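# Push the cabinet's bottom drawer shut using two arms

## Task

Close the bottom drawer of the cabinet to at least 90% shut so it stays motionless, then release it and pull the grippers away; a drawer that is only shut because the robot is still holding or pressing it does not count.

## Robot and tools

Robot: two xArm6-style six-joint arms with parallel grippers, named left_arm and right_arm. Shared scene frame: origin on the table top midway between the arms, +z up, +x out over the table, left_arm on the +y side. Base roots: left_arm at (-0.025, +0.348, 0) m, quat_wxyz (+0.997, 0, 0, +0.072); right_arm at (+0.012, -0.344, 0) m, quat_wxyz (+1.000, 0, 0, +0.020). The names left and right do not indicate which side of a camera image an arm appears on.

Gripper axes: fingers extend along the gripper's +z and close along its y. The reported end_effector_position (link pinch) lies between the pads when closed, roughly 2 cm short of the fingertips; closing pushes the tips about 10 mm further along +z.

The row. Every motion command uses one flat list of 14 numbers, each in [-1, 1], covering both arms even if only one should move: dx, dy, dz, rx, ry, rz, opening for left_arm, then the same seven for right_arm. dx..rz are an offset, not a pose, expressed in that gripper's own axes and measured from the gripper pose shown in the most recent result (before any result in the scene, and for later calls inside one reply, from where the robot stands when the action begins). Scale: 1.0 equals 0.6 m of translation or 180 degrees of rotation; rx, ry, rz form a single rotation vector. Opening is absolute: +1 fully open (0.084 m), -1 closed. All-zero offsets are not a pause: they pull the arm back to the reference pose. To keep an arm still, send the offset that returns it to where it should be in the first call of a reply and zeros in any later ones, plus its desired opening.

Tools:
- execute_actions: {"actions": [...], "pictures": optional bool}. The list holds at most one item. Empty list: just report the state. An action {"rows": [[14 numbers], ...], "steps": n} plays up to 15 control steps of 1/30 s (default 15), one row per step, repeating the last row; each row is counted from the same reference pose, not from the row before. A wait {"steps": n}, n up to 300, sends nothing and returns once n steps have elapsed since the previous result (time spent replying is included). A rejected call sends nothing.
- move: {"target": [14 numbers], "speed": m/s from 0.002 to 0.5, default 0.25; rotation capped at twice that in rad/s}. Target uses the same offset row. Each gripper follows a straight path, both finishing together, lasting 0.5 to 10 s (cut off at 10 s). Rotations take the shorter way. Paths ignore obstacles and the other arm; grippers lag, drift, and may overshoot the speed near full arm extension. Openings are sent at the start. Faster contact hits harder, and aiming further past a contact presses harder.
- wait: {"seconds": 0 to 10}; the robot receives nothing new.
- zoom_image: {"camera": one of cam_head_left, cam_head_right, cam_left_wrist, cam_right_wrist, "region": [x0, y0, x1, y1] pixels, top-left origin, at most 504 by 504}. All four images are 896x504.
- read_manual: {"section": "licences"}; returns licence text only.
- finished_scene: {"scene": number of the current scene}; ends it permanently and reports whether the goal was met. Replying without any tool call ends everything.

Control behaviour: each step, the commanded pose is clipped to within 70 mm and 16 degrees of the measured pose, then damped IK drives the joints, favouring position over orientation. After an action ends an arm continues only to its last clipped pose, so far targets need several actions; check the reported pose. Joints accelerate to at most 3.14 rad/s over 0.16 s and move in sync. Elbows stop just short of straight. The simulation keeps running while replies are being written, and fingers still in motion continue.

Results: a state line per arm with gripper position (m), quat_wxyz and linear/angular velocities in the scene frame (reported hand position may be off, more at long reach); grip_measured, the actual finger opening on the command scale; joint positions and torques (torques include offsets and noise, nonzero in free air); a Hand target line per arm showing where the controller is driving it. HELD marks steps where the clearance check withheld all or part of a row; a "pose unreachable" line names the arm affected. A move adds a "move:" line giving how it ended (done, off_target, moving, held, fault; if only one arm is named, the other is done) and which limits acted (paced = pose clipped; held = some steps blocked, after which the arm may jump faster than speed), plus each gripper's distance from its target. Move and wait results include pictures; execute_actions includes them unless pictures is false.

Gripping: to hold something, command an opening clearly below grip_measured; the gap sets squeeze force (about 24 N per pad max). Sending back grip_measured still presses lightly.

Hazards: joint ranges (rad) waist ±6.283, shoulder -2.059 to 2.094, elbow -3.927 to 0.192, forearm roll ±6.283, wrist pitch -1.693 to 3.142, wrist roll ±6.283. Load limits (N m): waist 44, shoulder 44, elbow 26.4, forearm roll 26.4, wrist pitch 17.6, wrist roll 17.6. Reaching one triggers a torque fault: the arm backs off, freezes 10 s and drops the rest of the call. Sustained loads heat motors; a MOTOR HOT line appears from 65 °C and at 80 °C the arm is braked until cool (OVER-TEMPERATURE FAULT). Never let the arms collide or press on each other, and knock nothing off the table. Occasional outside tugs or pushes may disturb held or loose objects. Push the drawer gently rather than slamming it, then open the fingers and back away so it stays shut without contact.

Each tool is called after "Request:" as a command line: name --argument value for each argument, lists and objects as JSON in quotes; but a table of rows of numbers goes row by row, as --pt "numbers of a row", without its own name.

## Session

Request:
execute_actions --actions '[]'

Scene clock: 0.00 s of 3900.00 s.
left_arm: end_effector_position=(+0.5041, +0.2239, +0.1504) grip_measured=+1.00 end_effector_quat_wxyz=(+0.156, +0.578, +0.758, -0.258) end_effector_velocity=(+0.000, +0.001, +0.000) end_effector_angular_velocity=(-0.000, -0.001, +0.002) | right_arm: end_effector_position=(+0.2183, -0.5939, +0.2845) grip_measured=+1.00 end_effector_quat_wxyz=(-0.218, +0.973, -0.043, +0.062) end_effector_velocity=(+0.000, +0.000, -0.000) end_effector_angular_velocity=(+0.001, -0.000, -0.000)
Joint positions: left_arm=[-0.145  0.364 -1.308 -0.687  1.126 -1.478  0.084] | right_arm=[-1.166 -0.281 -1.01   0.312  1.629 -1.074  0.084]
Joint velocities: left_arm=[ 0.002 -0.    -0.001  0.     0.001 -0.    -0.   ] | right_arm=[-0.     0.     0.001  0.001 -0.     0.    -0.   ]
Joint torques (N m, as the arm reports them, + toward a larger angle): no reading
Motor temperatures (°C, as the motors report them): left_arm=[32 31 30 35 32 31] | right_arm=[30 31 28 30 29 33]
Hand target (left_arm): +0.504, +0.224, +0.150; +0.156, +0.578, +0.758, -0.258
Hand target (right_arm): +0.218, -0.594, +0.285; -0.218, +0.973, -0.043, +0.062

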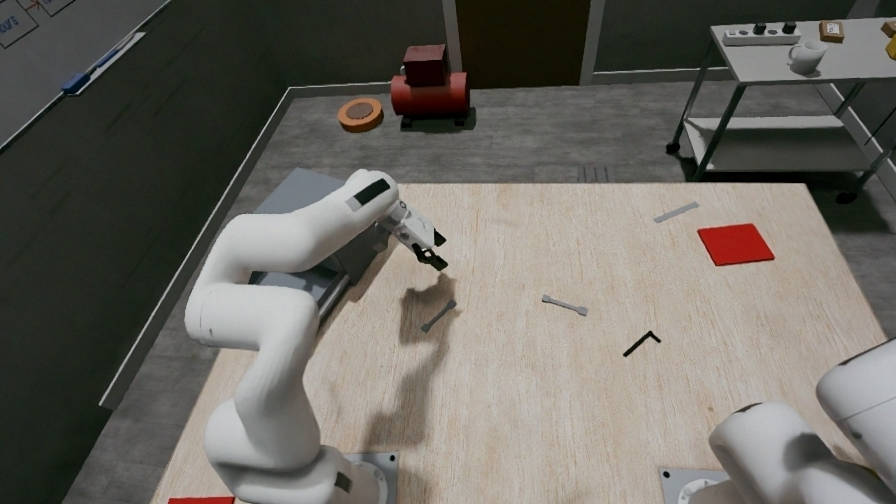

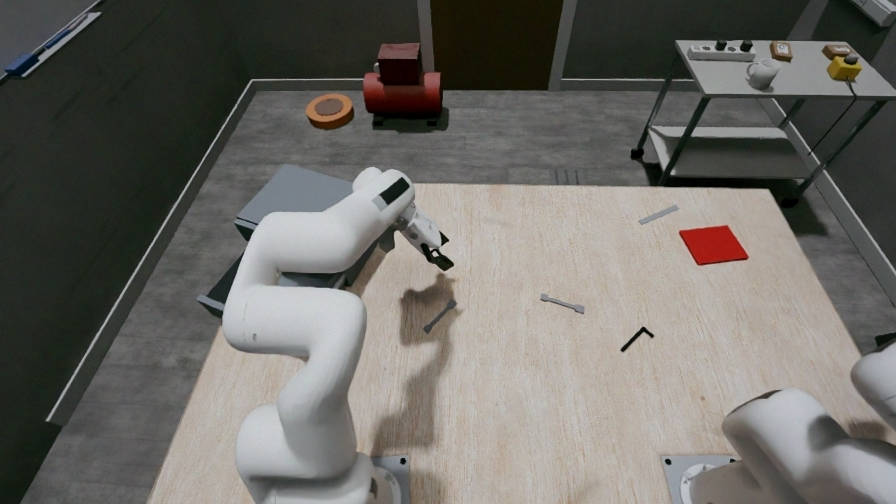

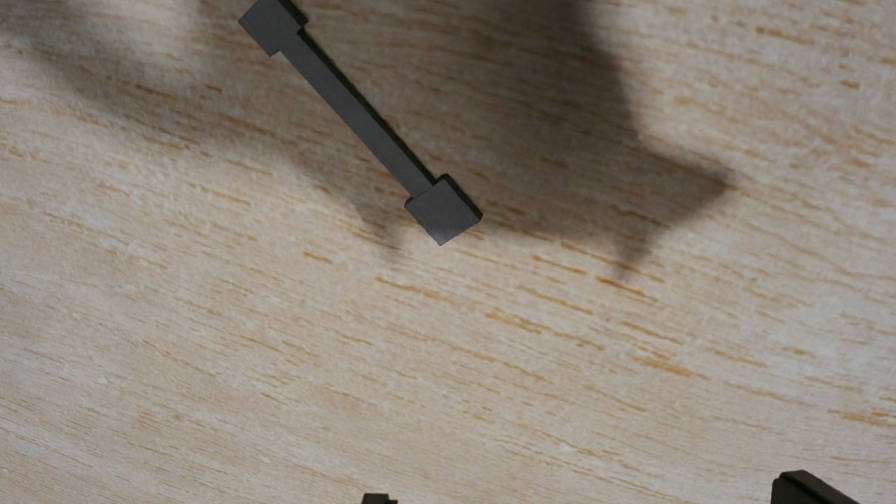

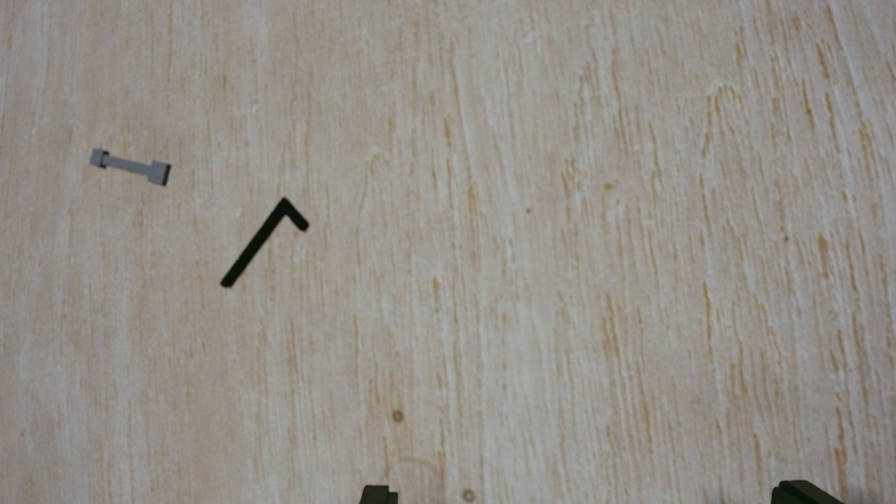

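Request:
move --target '[-0.4,-0.1,0.28,0,0,0,1,0,0,0,0,0,0,1]' --speed 0.4

Scene clock: 13.90 s of 3900.00 s.
left_arm: end_effector_position=(+0.5046, -0.0752, +0.1558) grip_measured=+1.00 end_effector_quat_wxyz=(+0.158, +0.578, +0.758, -0.259) end_effector_velocity=(-0.001, -0.002, -0.002) end_effector_angular_velocity=(+0.002, +0.004, -0.004) | right_arm: end_effector_position=(+0.2183, -0.5939, +0.2845) grip_measured=+1.00 end_effector_quat_wxyz=(-0.218, +0.973, -0.043, +0.062) end_effector_velocity=(+0.000, +0.000, +0.000) end_effector_angular_velocity=(+0.000, -0.001, +0.000)
Joint positions: left_arm=[-0.668  0.613 -1.65  -0.735  0.904 -1.935  0.084] | right_arm=[-1.166 -0.281 -1.01   0.312  1.629 -1.074  0.084]
Joint velocities: left_arm=[-0.003  0.007 -0.007  0.003  0.004 -0.004  0.   ] | right_arm=[-0.     0.    -0.     0.001  0.    -0.001  0.   ]
Joint torques (N m, as the arm reports them, + toward a larger angle): left_arm=[ -0.43 -35.48 -25.18  -0.23  -1.77   0.77] | right_arm=[ -0.13  -7.14 -12.14   0.83   0.25   0.5 ]
Motor temperatures (°C, as the motors report them): left_arm=[32 32 31 35 32 31] | right_arm=[30 31 30 30 29 33]
Hand target (left_arm): +0.504, -0.076, +0.156; +0.157, +0.578, +0.758, -0.259
Hand target (right_arm): +0.218, -0.594, +0.285; -0.218, +0.973, -0.043, +0.062
Off the commanded pose (left_arm): 0.002 m, 0 deg.
Off the commanded pose (right_arm): 0.000 m, 0 deg.
After step 90, 9.43 s passed at rest.
move: done; limits=paced

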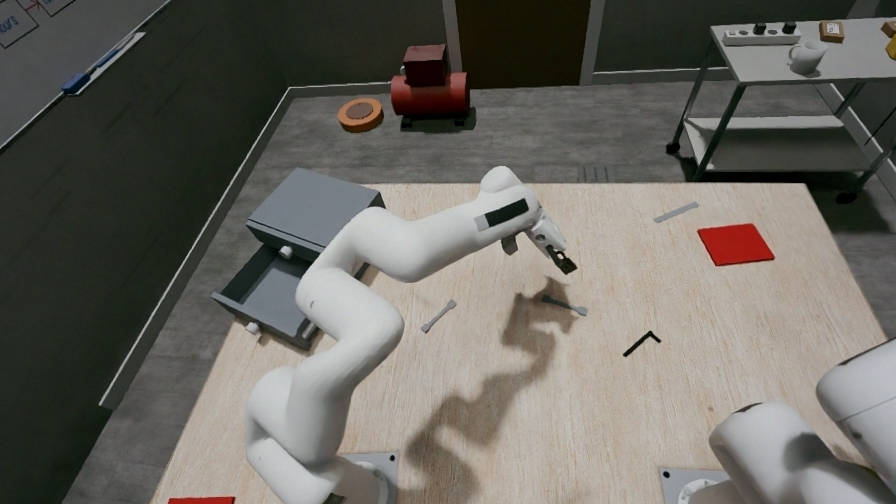

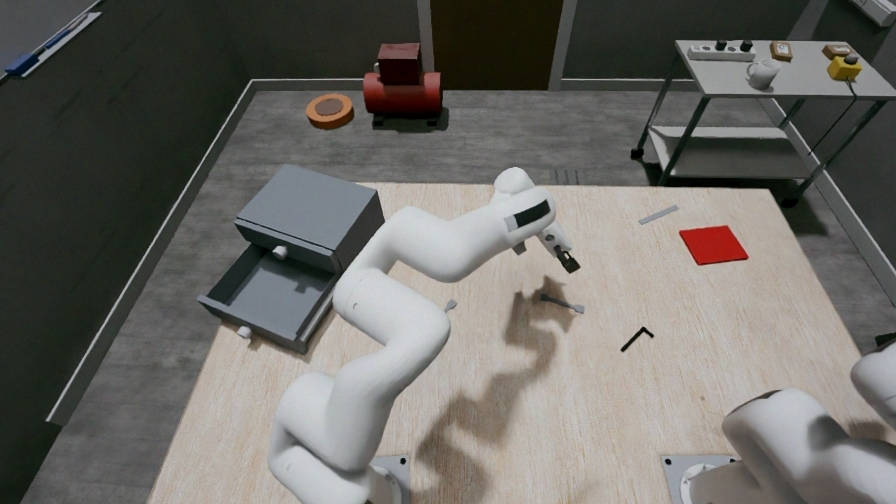

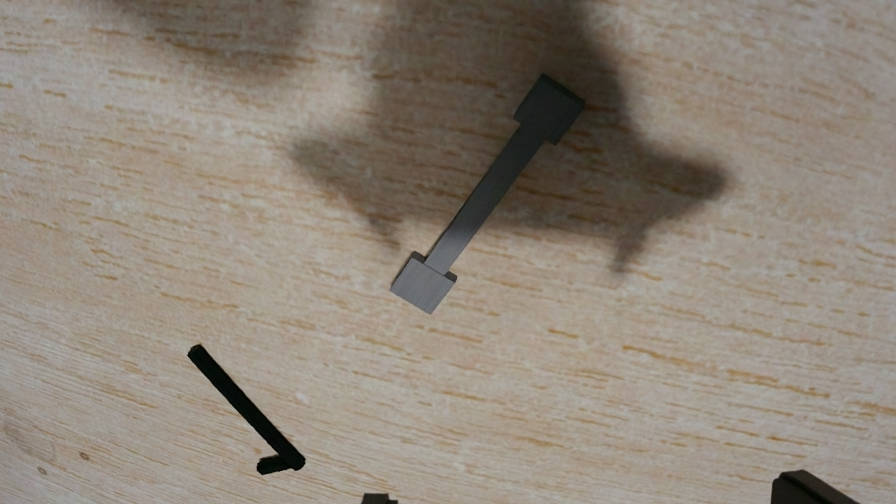

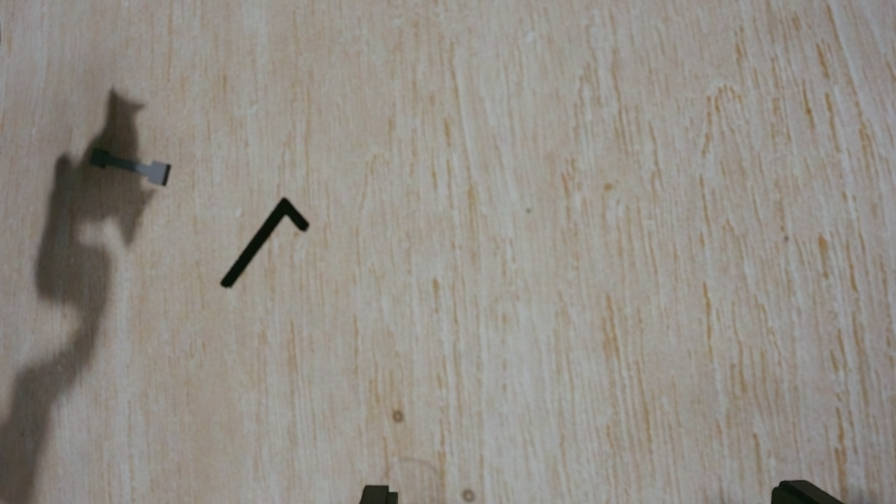

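Request:
move --target '[0.52,-0.13,-0.31,0,0,0,-1,0,0,0,0,0,0,1]' --speed 0.5

Request:
move --target '[0.52,-0.13,-0.31,0,0,0,-1,0,0,0,0,0,0,1]' --speed 0.5

Scene clock: 27.80 s of 3900.00 s.
left_arm: end_effector_position=(+0.3527, +0.2642, +0.1558) grip_measured=-1.00 end_effector_quat_wxyz=(+0.156, +0.578, +0.758, -0.258) end_effector_velocity=(-0.001, +0.002, +0.001) end_effector_angular_velocity=(-0.000, -0.002, +0.000) | right_arm: end_effector_position=(+0.2183, -0.5939, +0.2845) grip_measured=+1.00 end_effector_quat_wxyz=(-0.218, +0.973, -0.043, +0.062) end_effector_velocity=(-0.000, +0.000, +0.000) end_effector_angular_velocity=(-0.000, -0.000, +0.001)
Joint positions: left_arm=[-0.047 -0.113 -0.732 -0.685  1.099 -1.341  0.   ] | right_arm=[-1.166 -0.281 -1.01   0.312  1.629 -1.074  0.084]
Joint velocities: left_arm=[ 0.005 -0.005  0.002  0.002  0.004  0.002  0.   ] | right_arm=[-0.    -0.001  0.    -0.     0.    -0.001  0.   ]
Joint torques (N m, as the arm reports them, + toward a larger angle): left_arm=[ -0.35 -17.68 -22.85  -0.54  -1.17   0.63] | right_arm=[  0.    -6.87 -12.09   0.99   0.31   0.55]
Motor temperatures (°C, as the motors report them): left_arm=[32 32 33 35 32 31] | right_arm=[30 31 31 30 29 33]
Hand target (left_arm): +0.353, +0.264, +0.156; +0.156, +0.578, +0.758, -0.258
Hand target (right_arm): +0.218, -0.594, +0.285; -0.218, +0.973, -0.043, +0.062
Off the commanded pose (left_arm): 0.001 m, 0 deg.
Off the commanded pose (right_arm): 0.000 m, 0 deg.
After step 90, 9.17 s passed at rest.
move: done; limits=paced

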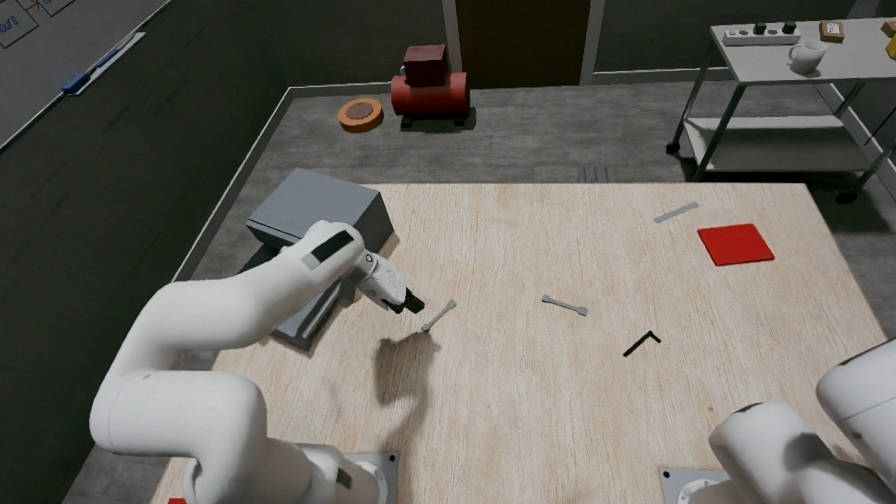

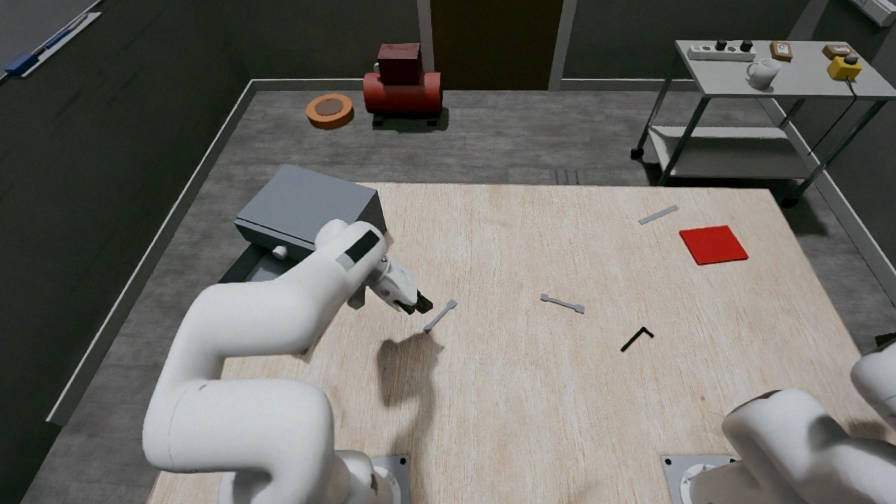

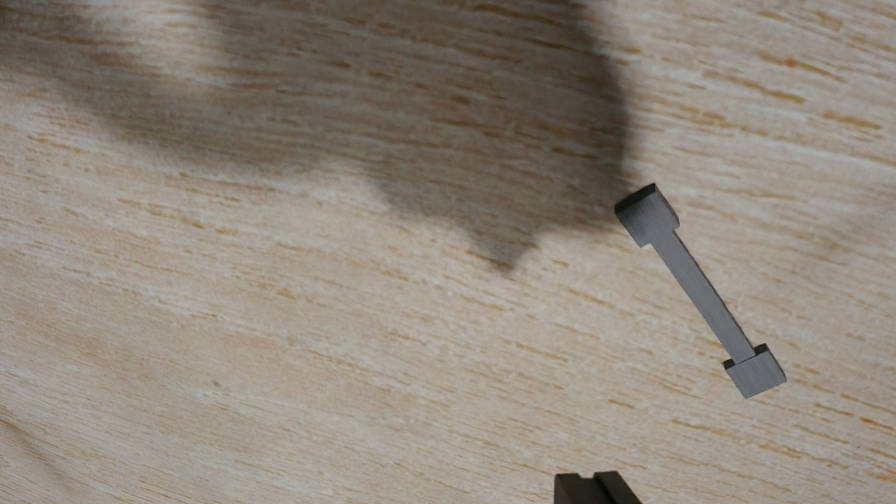

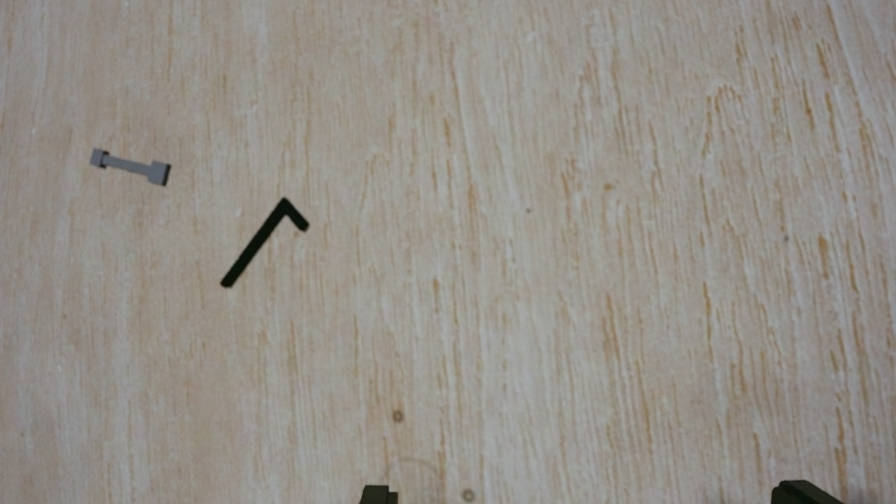

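Scene clock: 29.43 s of 3900.00 s.
left_arm: end_effector_position=(+0.2002, +0.6034, +0.1564) grip_measured=-1.00 end_effector_quat_wxyz=(+0.154, +0.578, +0.758, -0.259) end_effector_velocity=(-0.001, +0.002, +0.000) end_effector_angular_velocity=(-0.002, +0.001, +0.000) | right_arm: end_effector_position=(+0.2183, -0.5939, +0.2845) grip_measured=+1.00 end_effector_quat_wxyz=(-0.218, +0.973, -0.043, +0.062) end_effector_velocity=(-0.000, -0.000, -0.000) end_effector_angular_velocity=(-0.000, +0.001, -0.000)
Joint positions: left_arm=[ 0.88   0.1   -1.033 -0.244  1.504 -0.727  0.   ] | right_arm=[-1.166 -0.281 -1.01   0.312  1.629 -1.074  0.084]
Joint velocities: left_arm=[ 0.005  0.007 -0.009  0.002  0.005  0.003  0.   ] | right_arm=[-0.     0.001 -0.    -0.001 -0.     0.    -0.   ]
Joint torques (N m, as the arm reports them, + toward a larger angle): left_arm=[ -0.4  -22.68 -22.12  -0.38  -0.69   0.75] | right_arm=[ -0.12  -7.07 -12.07   0.97   0.3    0.48]
Motor temperatures (°C, as the motors report them): left_arm=[32 32 33 35 32 31] | right_arm=[30 31 31 30 29 33]
Hand target (left_arm): +0.200, +0.604, +0.156; +0.155, +0.578, +0.759, -0.259
Hand target (right_arm): +0.218, -0.594, +0.285; -0.218, +0.973, -0.043, +0.062
Off the commanded pose (left_arm): 0.001 m, 0 deg.
Off the commanded pose (right_arm): 0.000 m, 0 deg.
move: done; limits=paced

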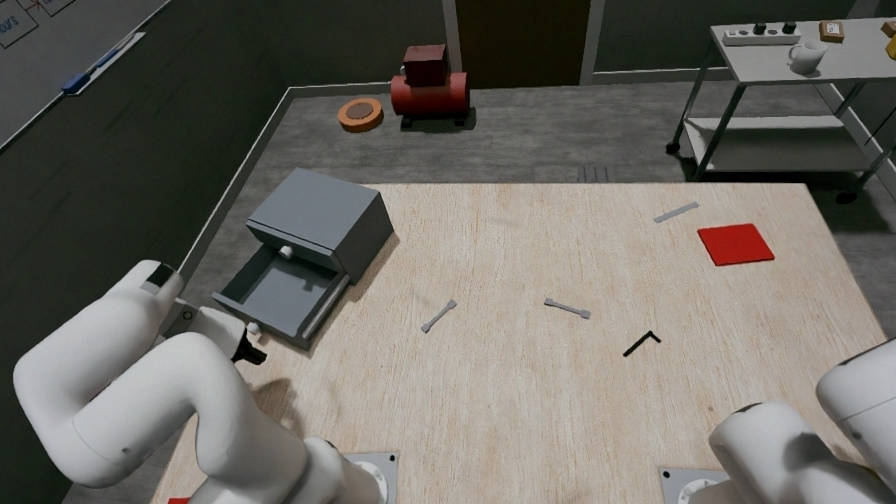

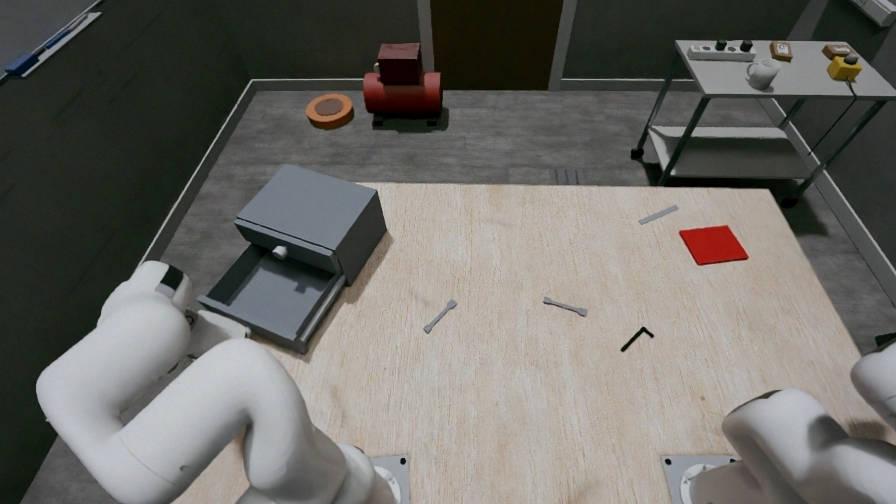

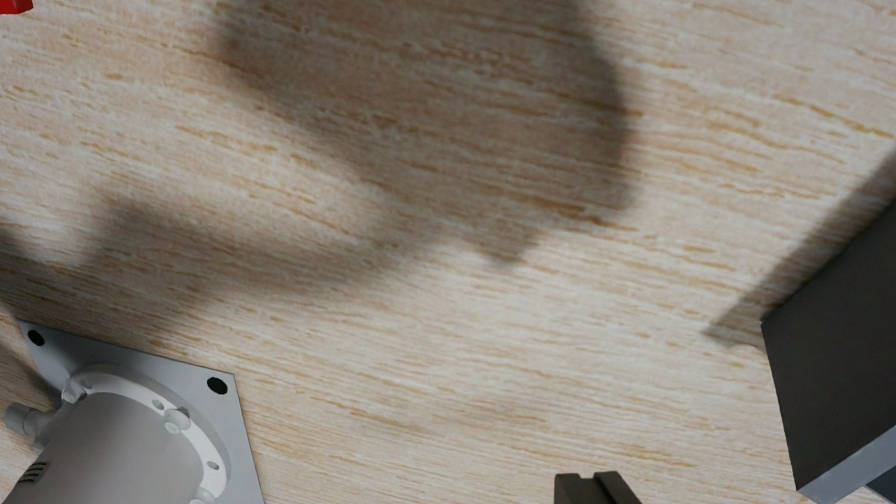

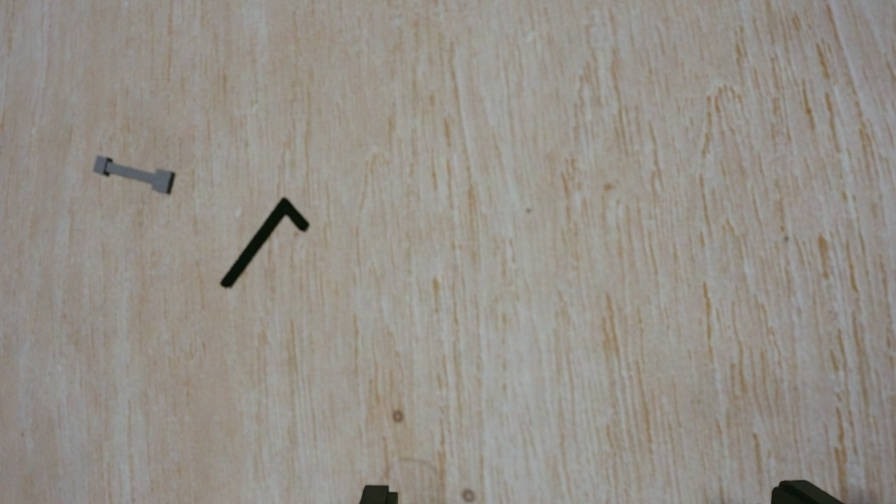

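Request:
move --target '[0.097,0.038,0.15,0,0,0,-1,0,0,0,0,0,0,1]' --speed 0.3

Request:
move --target '[-0.3,0.44,0.083,0,0,0,-1,0,0,0,0,0,0,1]' --speed 0.15

Scene clock: 39.73 s of 3900.00 s.
left_arm: end_effector_position=(+0.2000, +0.6027, +0.0472) grip_measured=-1.00 end_effector_quat_wxyz=(+0.155, +0.578, +0.758, -0.259) end_effector_velocity=(-0.001, -0.002, -0.004) end_effector_angular_velocity=(-0.006, +0.003, +0.000) | right_arm: end_effector_position=(+0.2183, -0.5939, +0.2845) grip_measured=+1.00 end_effector_quat_wxyz=(-0.218, +0.973, -0.043, +0.062) end_effector_velocity=(+0.000, -0.000, +0.000) end_effector_angular_velocity=(-0.001, -0.001, +0.001)
Joint positions: left_arm=[ 0.868  0.302 -0.944 -0.267  1.219 -0.659  0.   ] | right_arm=[-1.166 -0.281 -1.01   0.312  1.629 -1.074  0.084]
Joint velocities: left_arm=[-0.     0.009  0.002 -0.001 -0.004  0.001  0.   ] | right_arm=[-0.    -0.    -0.     0.    -0.001 -0.001 -0.   ]
Joint torques (N m, as the arm reports them, + toward a larger angle): left_arm=[ -0.37 -24.99 -19.15  -0.08  -0.62   0.74] | right_arm=[ -0.22  -7.04 -12.02   0.94   0.23   0.55]
Motor temperatures (°C, as the motors report them): left_arm=[32 32 33 35 32 31] | right_arm=[30 31 31 30 29 33]
Hand target (left_arm): +0.200, +0.602, +0.047; +0.155, +0.578, +0.758, -0.259
Hand target (right_arm): +0.218, -0.594, +0.285; -0.218, +0.973, -0.043, +0.062
Off the commanded pose (left_arm): 0.001 m, 0 deg.
Off the commanded pose (right_arm): 0.000 m, 0 deg.
After step 90, 6.33 s passed at rest.
move: done

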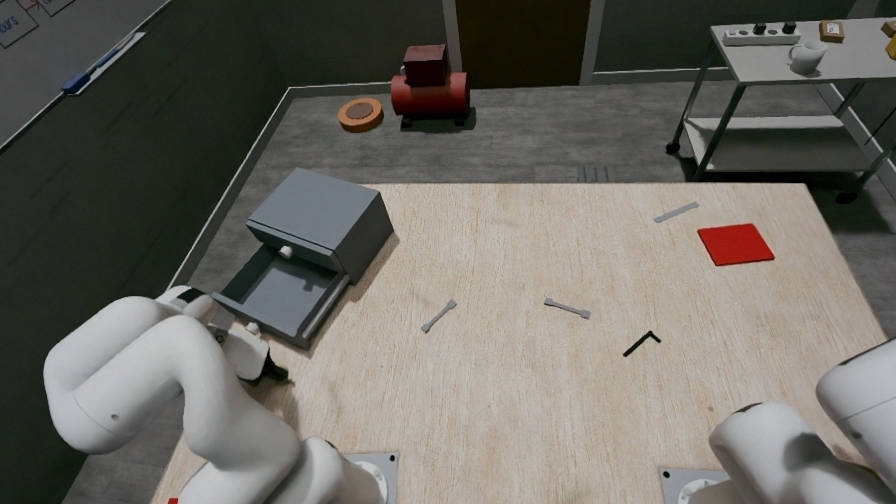

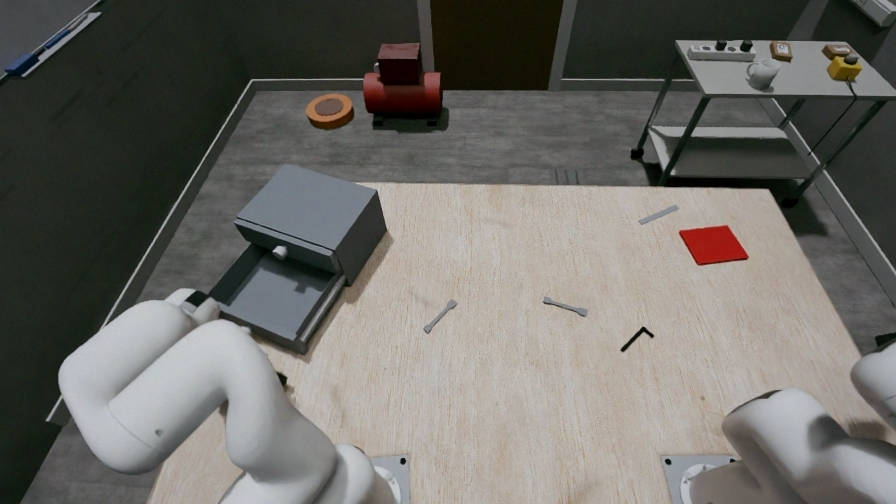

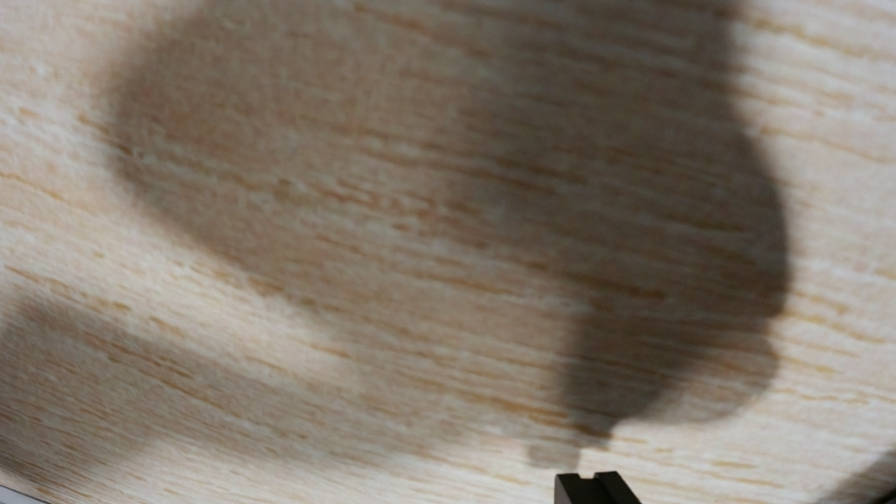

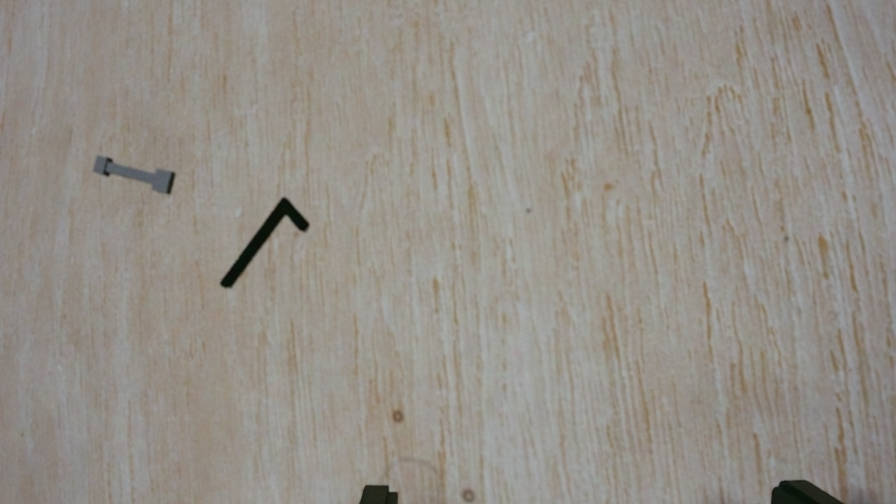

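Scene clock: 51.70 s of 3900.00 s.
left_arm: end_effector_position=(+0.4183, +0.5330, +0.0459) grip_measured=-1.00 end_effector_quat_wxyz=(+0.157, +0.552, +0.774, -0.267) end_effector_velocity=(+0.001, -0.001, +0.000) end_effector_angular_velocity=(+0.001, -0.001, -0.002) | right_arm: end_effector_position=(+0.2183, -0.5939, +0.2845) grip_measured=+1.00 end_effector_quat_wxyz=(-0.218, +0.973, -0.043, +0.062) end_effector_velocity=(+0.000, -0.000, -0.000) end_effector_angular_velocity=(+0.001, -0.001, +0.002)
Joint positions: left_arm=[ 0.467  0.589 -1.373 -0.493  1.262 -1.023  0.   ] | right_arm=[-1.166 -0.281 -1.01   0.312  1.629 -1.074  0.084]
Joint velocities: left_arm=[-0.002 -0.001  0.    -0.    -0.    -0.     0.   ] | right_arm=[-0.     0.002 -0.     0.001 -0.    -0.003 -0.   ]
Joint torques (N m, as the arm reports them, + toward a larger angle): left_arm=[ -0.3  -31.91 -21.38  -0.37  -0.77   0.79] | right_arm=[ -0.22  -6.93 -12.06   1.01   0.29   0.51]
Motor temperatures (°C, as the motors report them): left_arm=[32 32 33 35 32 31] | right_arm=[30 31 31 30 29 33]
Hand target (left_arm): +0.418, +0.533, +0.046; +0.157, +0.552, +0.774, -0.267
Hand target (right_arm): +0.218, -0.594, +0.285; -0.218, +0.973, -0.043, +0.062
Off the commanded pose (left_arm): 0.096 m, 4 deg.
Off the commanded pose (right_arm): 0.000 m, 0 deg.
TORQUE FAULT: the external load on joint 1 (waist) of the left arm reached its load limit, and that arm stopped for 10 seconds. A torque fault stops only its own arm. That arm's remaining commands of this call were not run. Joint 1 (waist) of that arm moved back by up to 3 degrees. That arm holds there, with its grip as last carried out, and accepts commands again: back off and push less far. That arm stops again, at the same cost, whenever a joint's load reaches its limit.
move: fault (left_arm)

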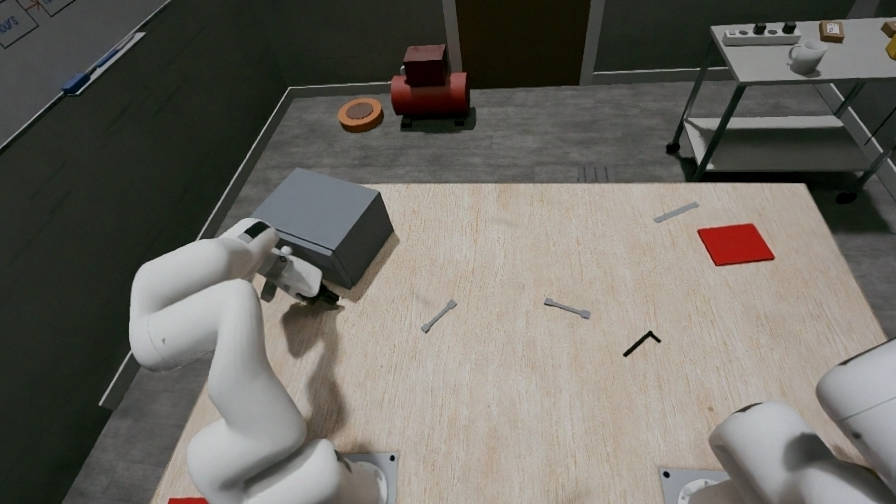

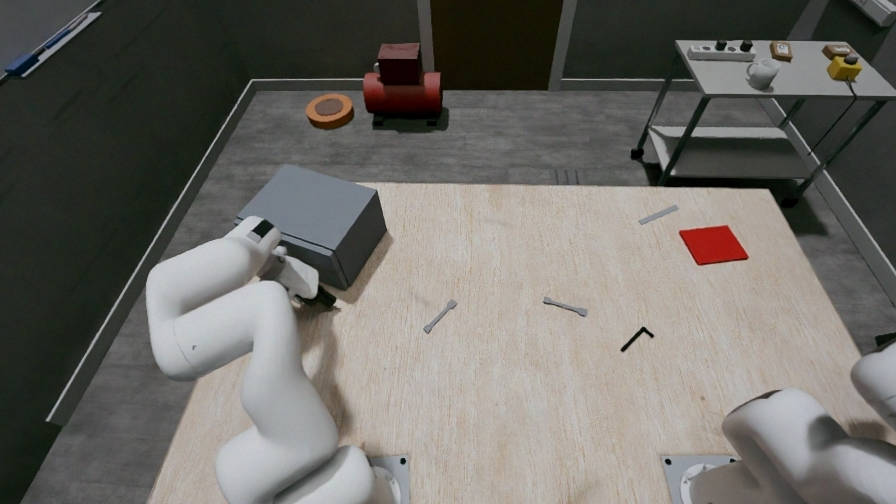

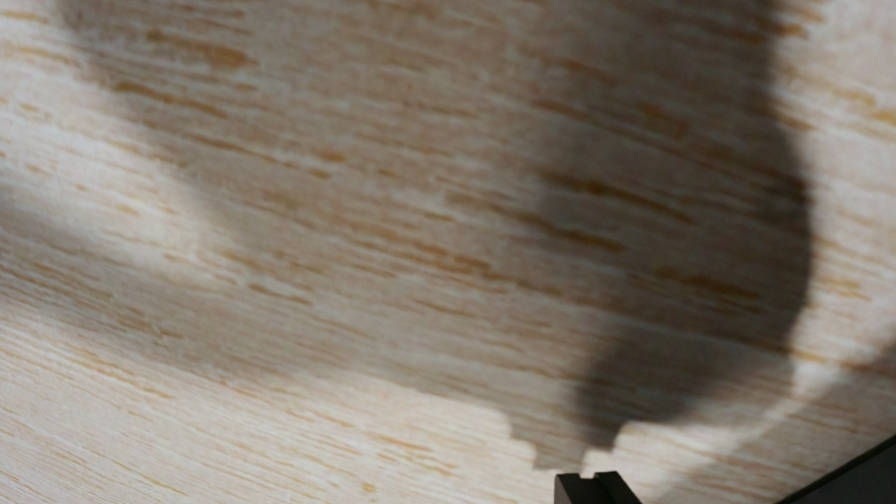

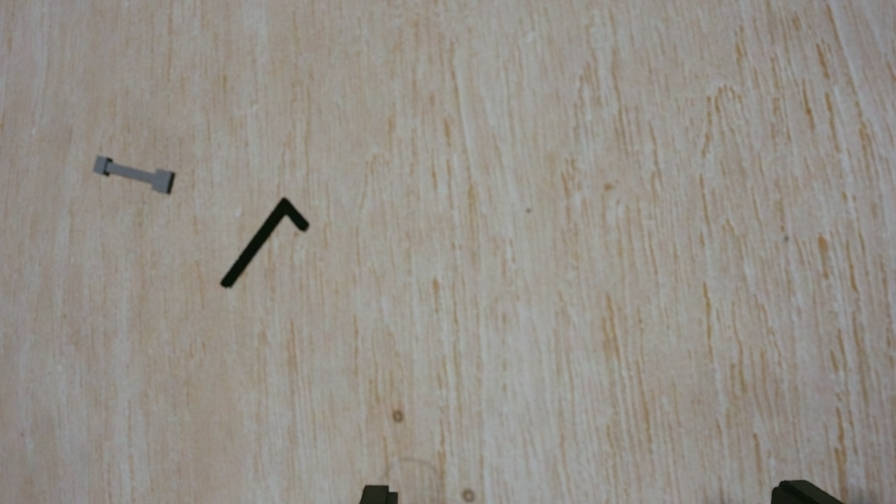

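Retreating so the cabinet is in clear view before I end the scene.

Request:
move --target '[0.1,-0.15,-0.1,0,0,0,-1,0,0,0,0,0,0,1]' --speed 0.4

Scene clock: 56.30 s of 3900.00 s.
left_arm: end_effector_position=(+0.3165, +0.5920, +0.0833) grip_measured=-1.00 end_effector_quat_wxyz=(+0.156, +0.552, +0.774, -0.268) end_effector_velocity=(-0.001, +0.002, +0.002) end_effector_angular_velocity=(+0.003, -0.003, +0.000) | right_arm: end_effector_position=(+0.2183, -0.5939, +0.2845) grip_measured=+1.00 end_effector_quat_wxyz=(-0.218, +0.973, -0.043, +0.062) end_effector_velocity=(-0.000, -0.000, -0.000) end_effector_angular_velocity=(-0.000, +0.001, +0.000)
Joint positions: left_arm=[ 0.679  0.412 -1.222 -0.378  1.351 -0.892  0.   ] | right_arm=[-1.166 -0.281 -1.01   0.312  1.629 -1.074  0.084]
Joint velocities: left_arm=[ 0.004 -0.003 -0.001  0.002  0.001  0.002  0.   ] | right_arm=[-0.     0.001 -0.001 -0.001  0.     0.     0.   ]
Joint torques (N m, as the arm reports them, + toward a larger angle): left_arm=[ -0.52 -28.7  -21.24  -0.38  -0.69   0.72] | right_arm=[ -0.2   -7.01 -12.12   0.94   0.3    0.51]
Motor temperatures (°C, as the motors report them): left_arm=[32 32 33 35 32 31] | right_arm=[30 31 31 30 29 33]
Hand target (left_arm): +0.316, +0.592, +0.084; +0.157, +0.552, +0.774, -0.268
Hand target (right_arm): +0.218, -0.594, +0.285; -0.218, +0.973, -0.043, +0.062
Off the commanded pose (left_arm): 0.000 m, 0 deg.
Off the commanded pose (right_arm): 0.000 m, 0 deg.
After step 90, 0.63 s passed at rest.
move: done

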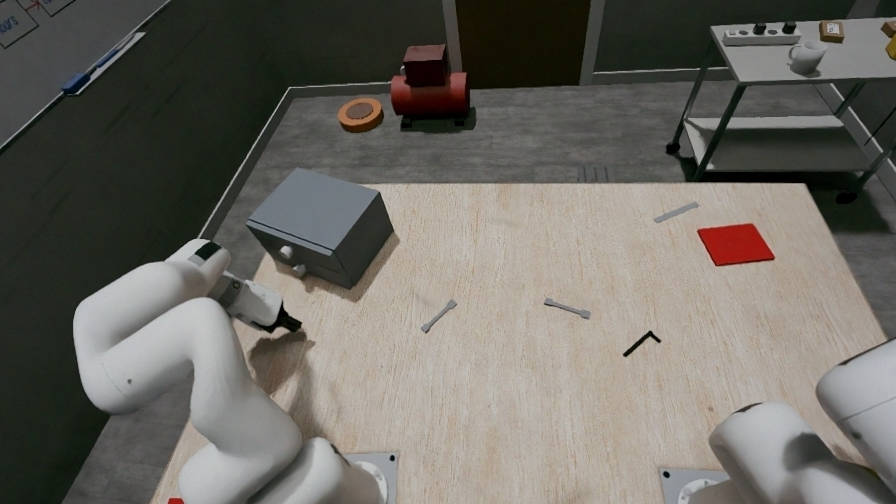

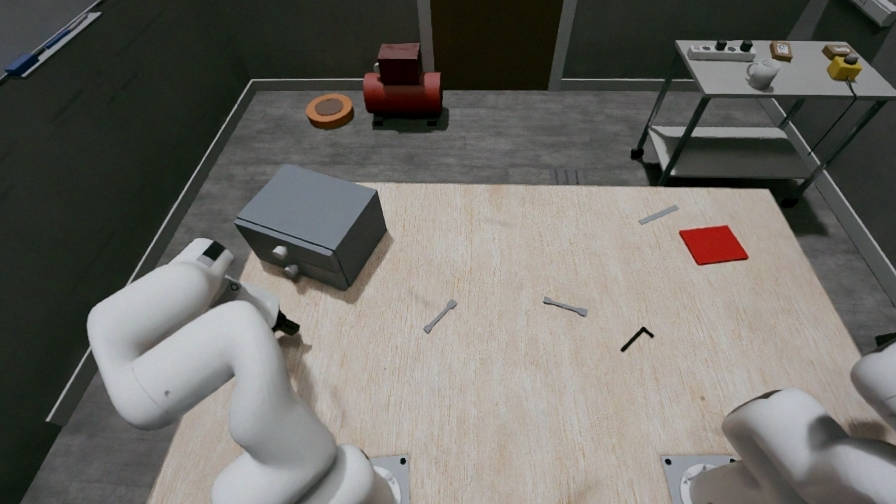

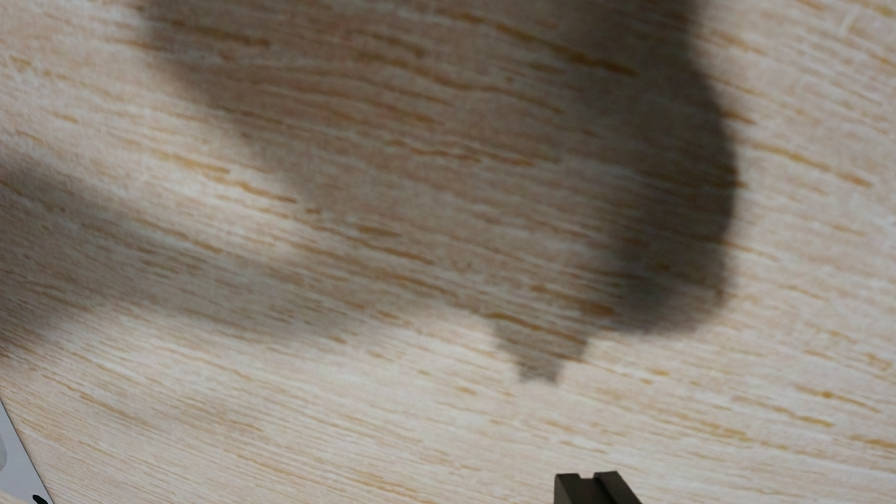

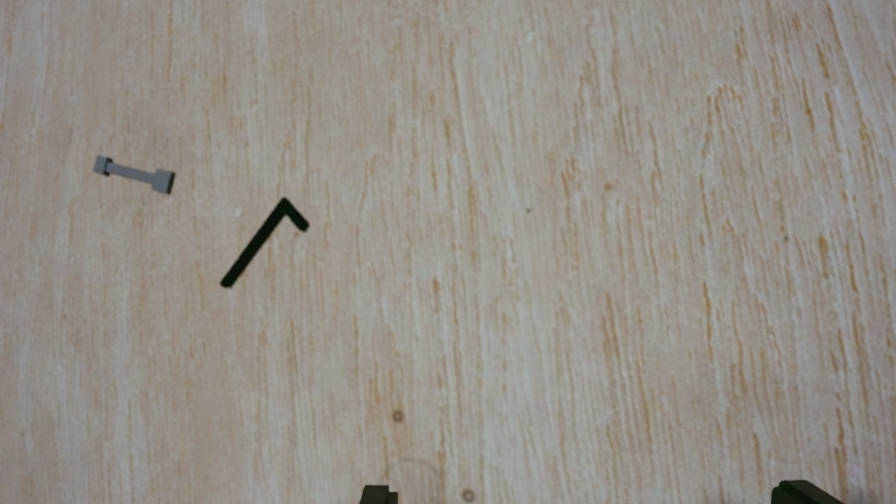

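Request:
zoom_image --camera "cam_head_left" --region '[200,150,420,310]'

Region (200, 150, 420, 310) of cam_head_left's 896x504 image, scaled by 2.291, with more detail than that image has; it fills the top 367 rows of this view, and the rest is white.

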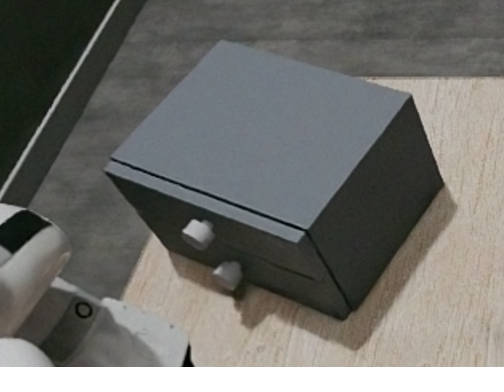

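Both drawer fronts sit flush and the arm is clear.

Request:
finished_scene --scene 1

The scene is finished: the task was done.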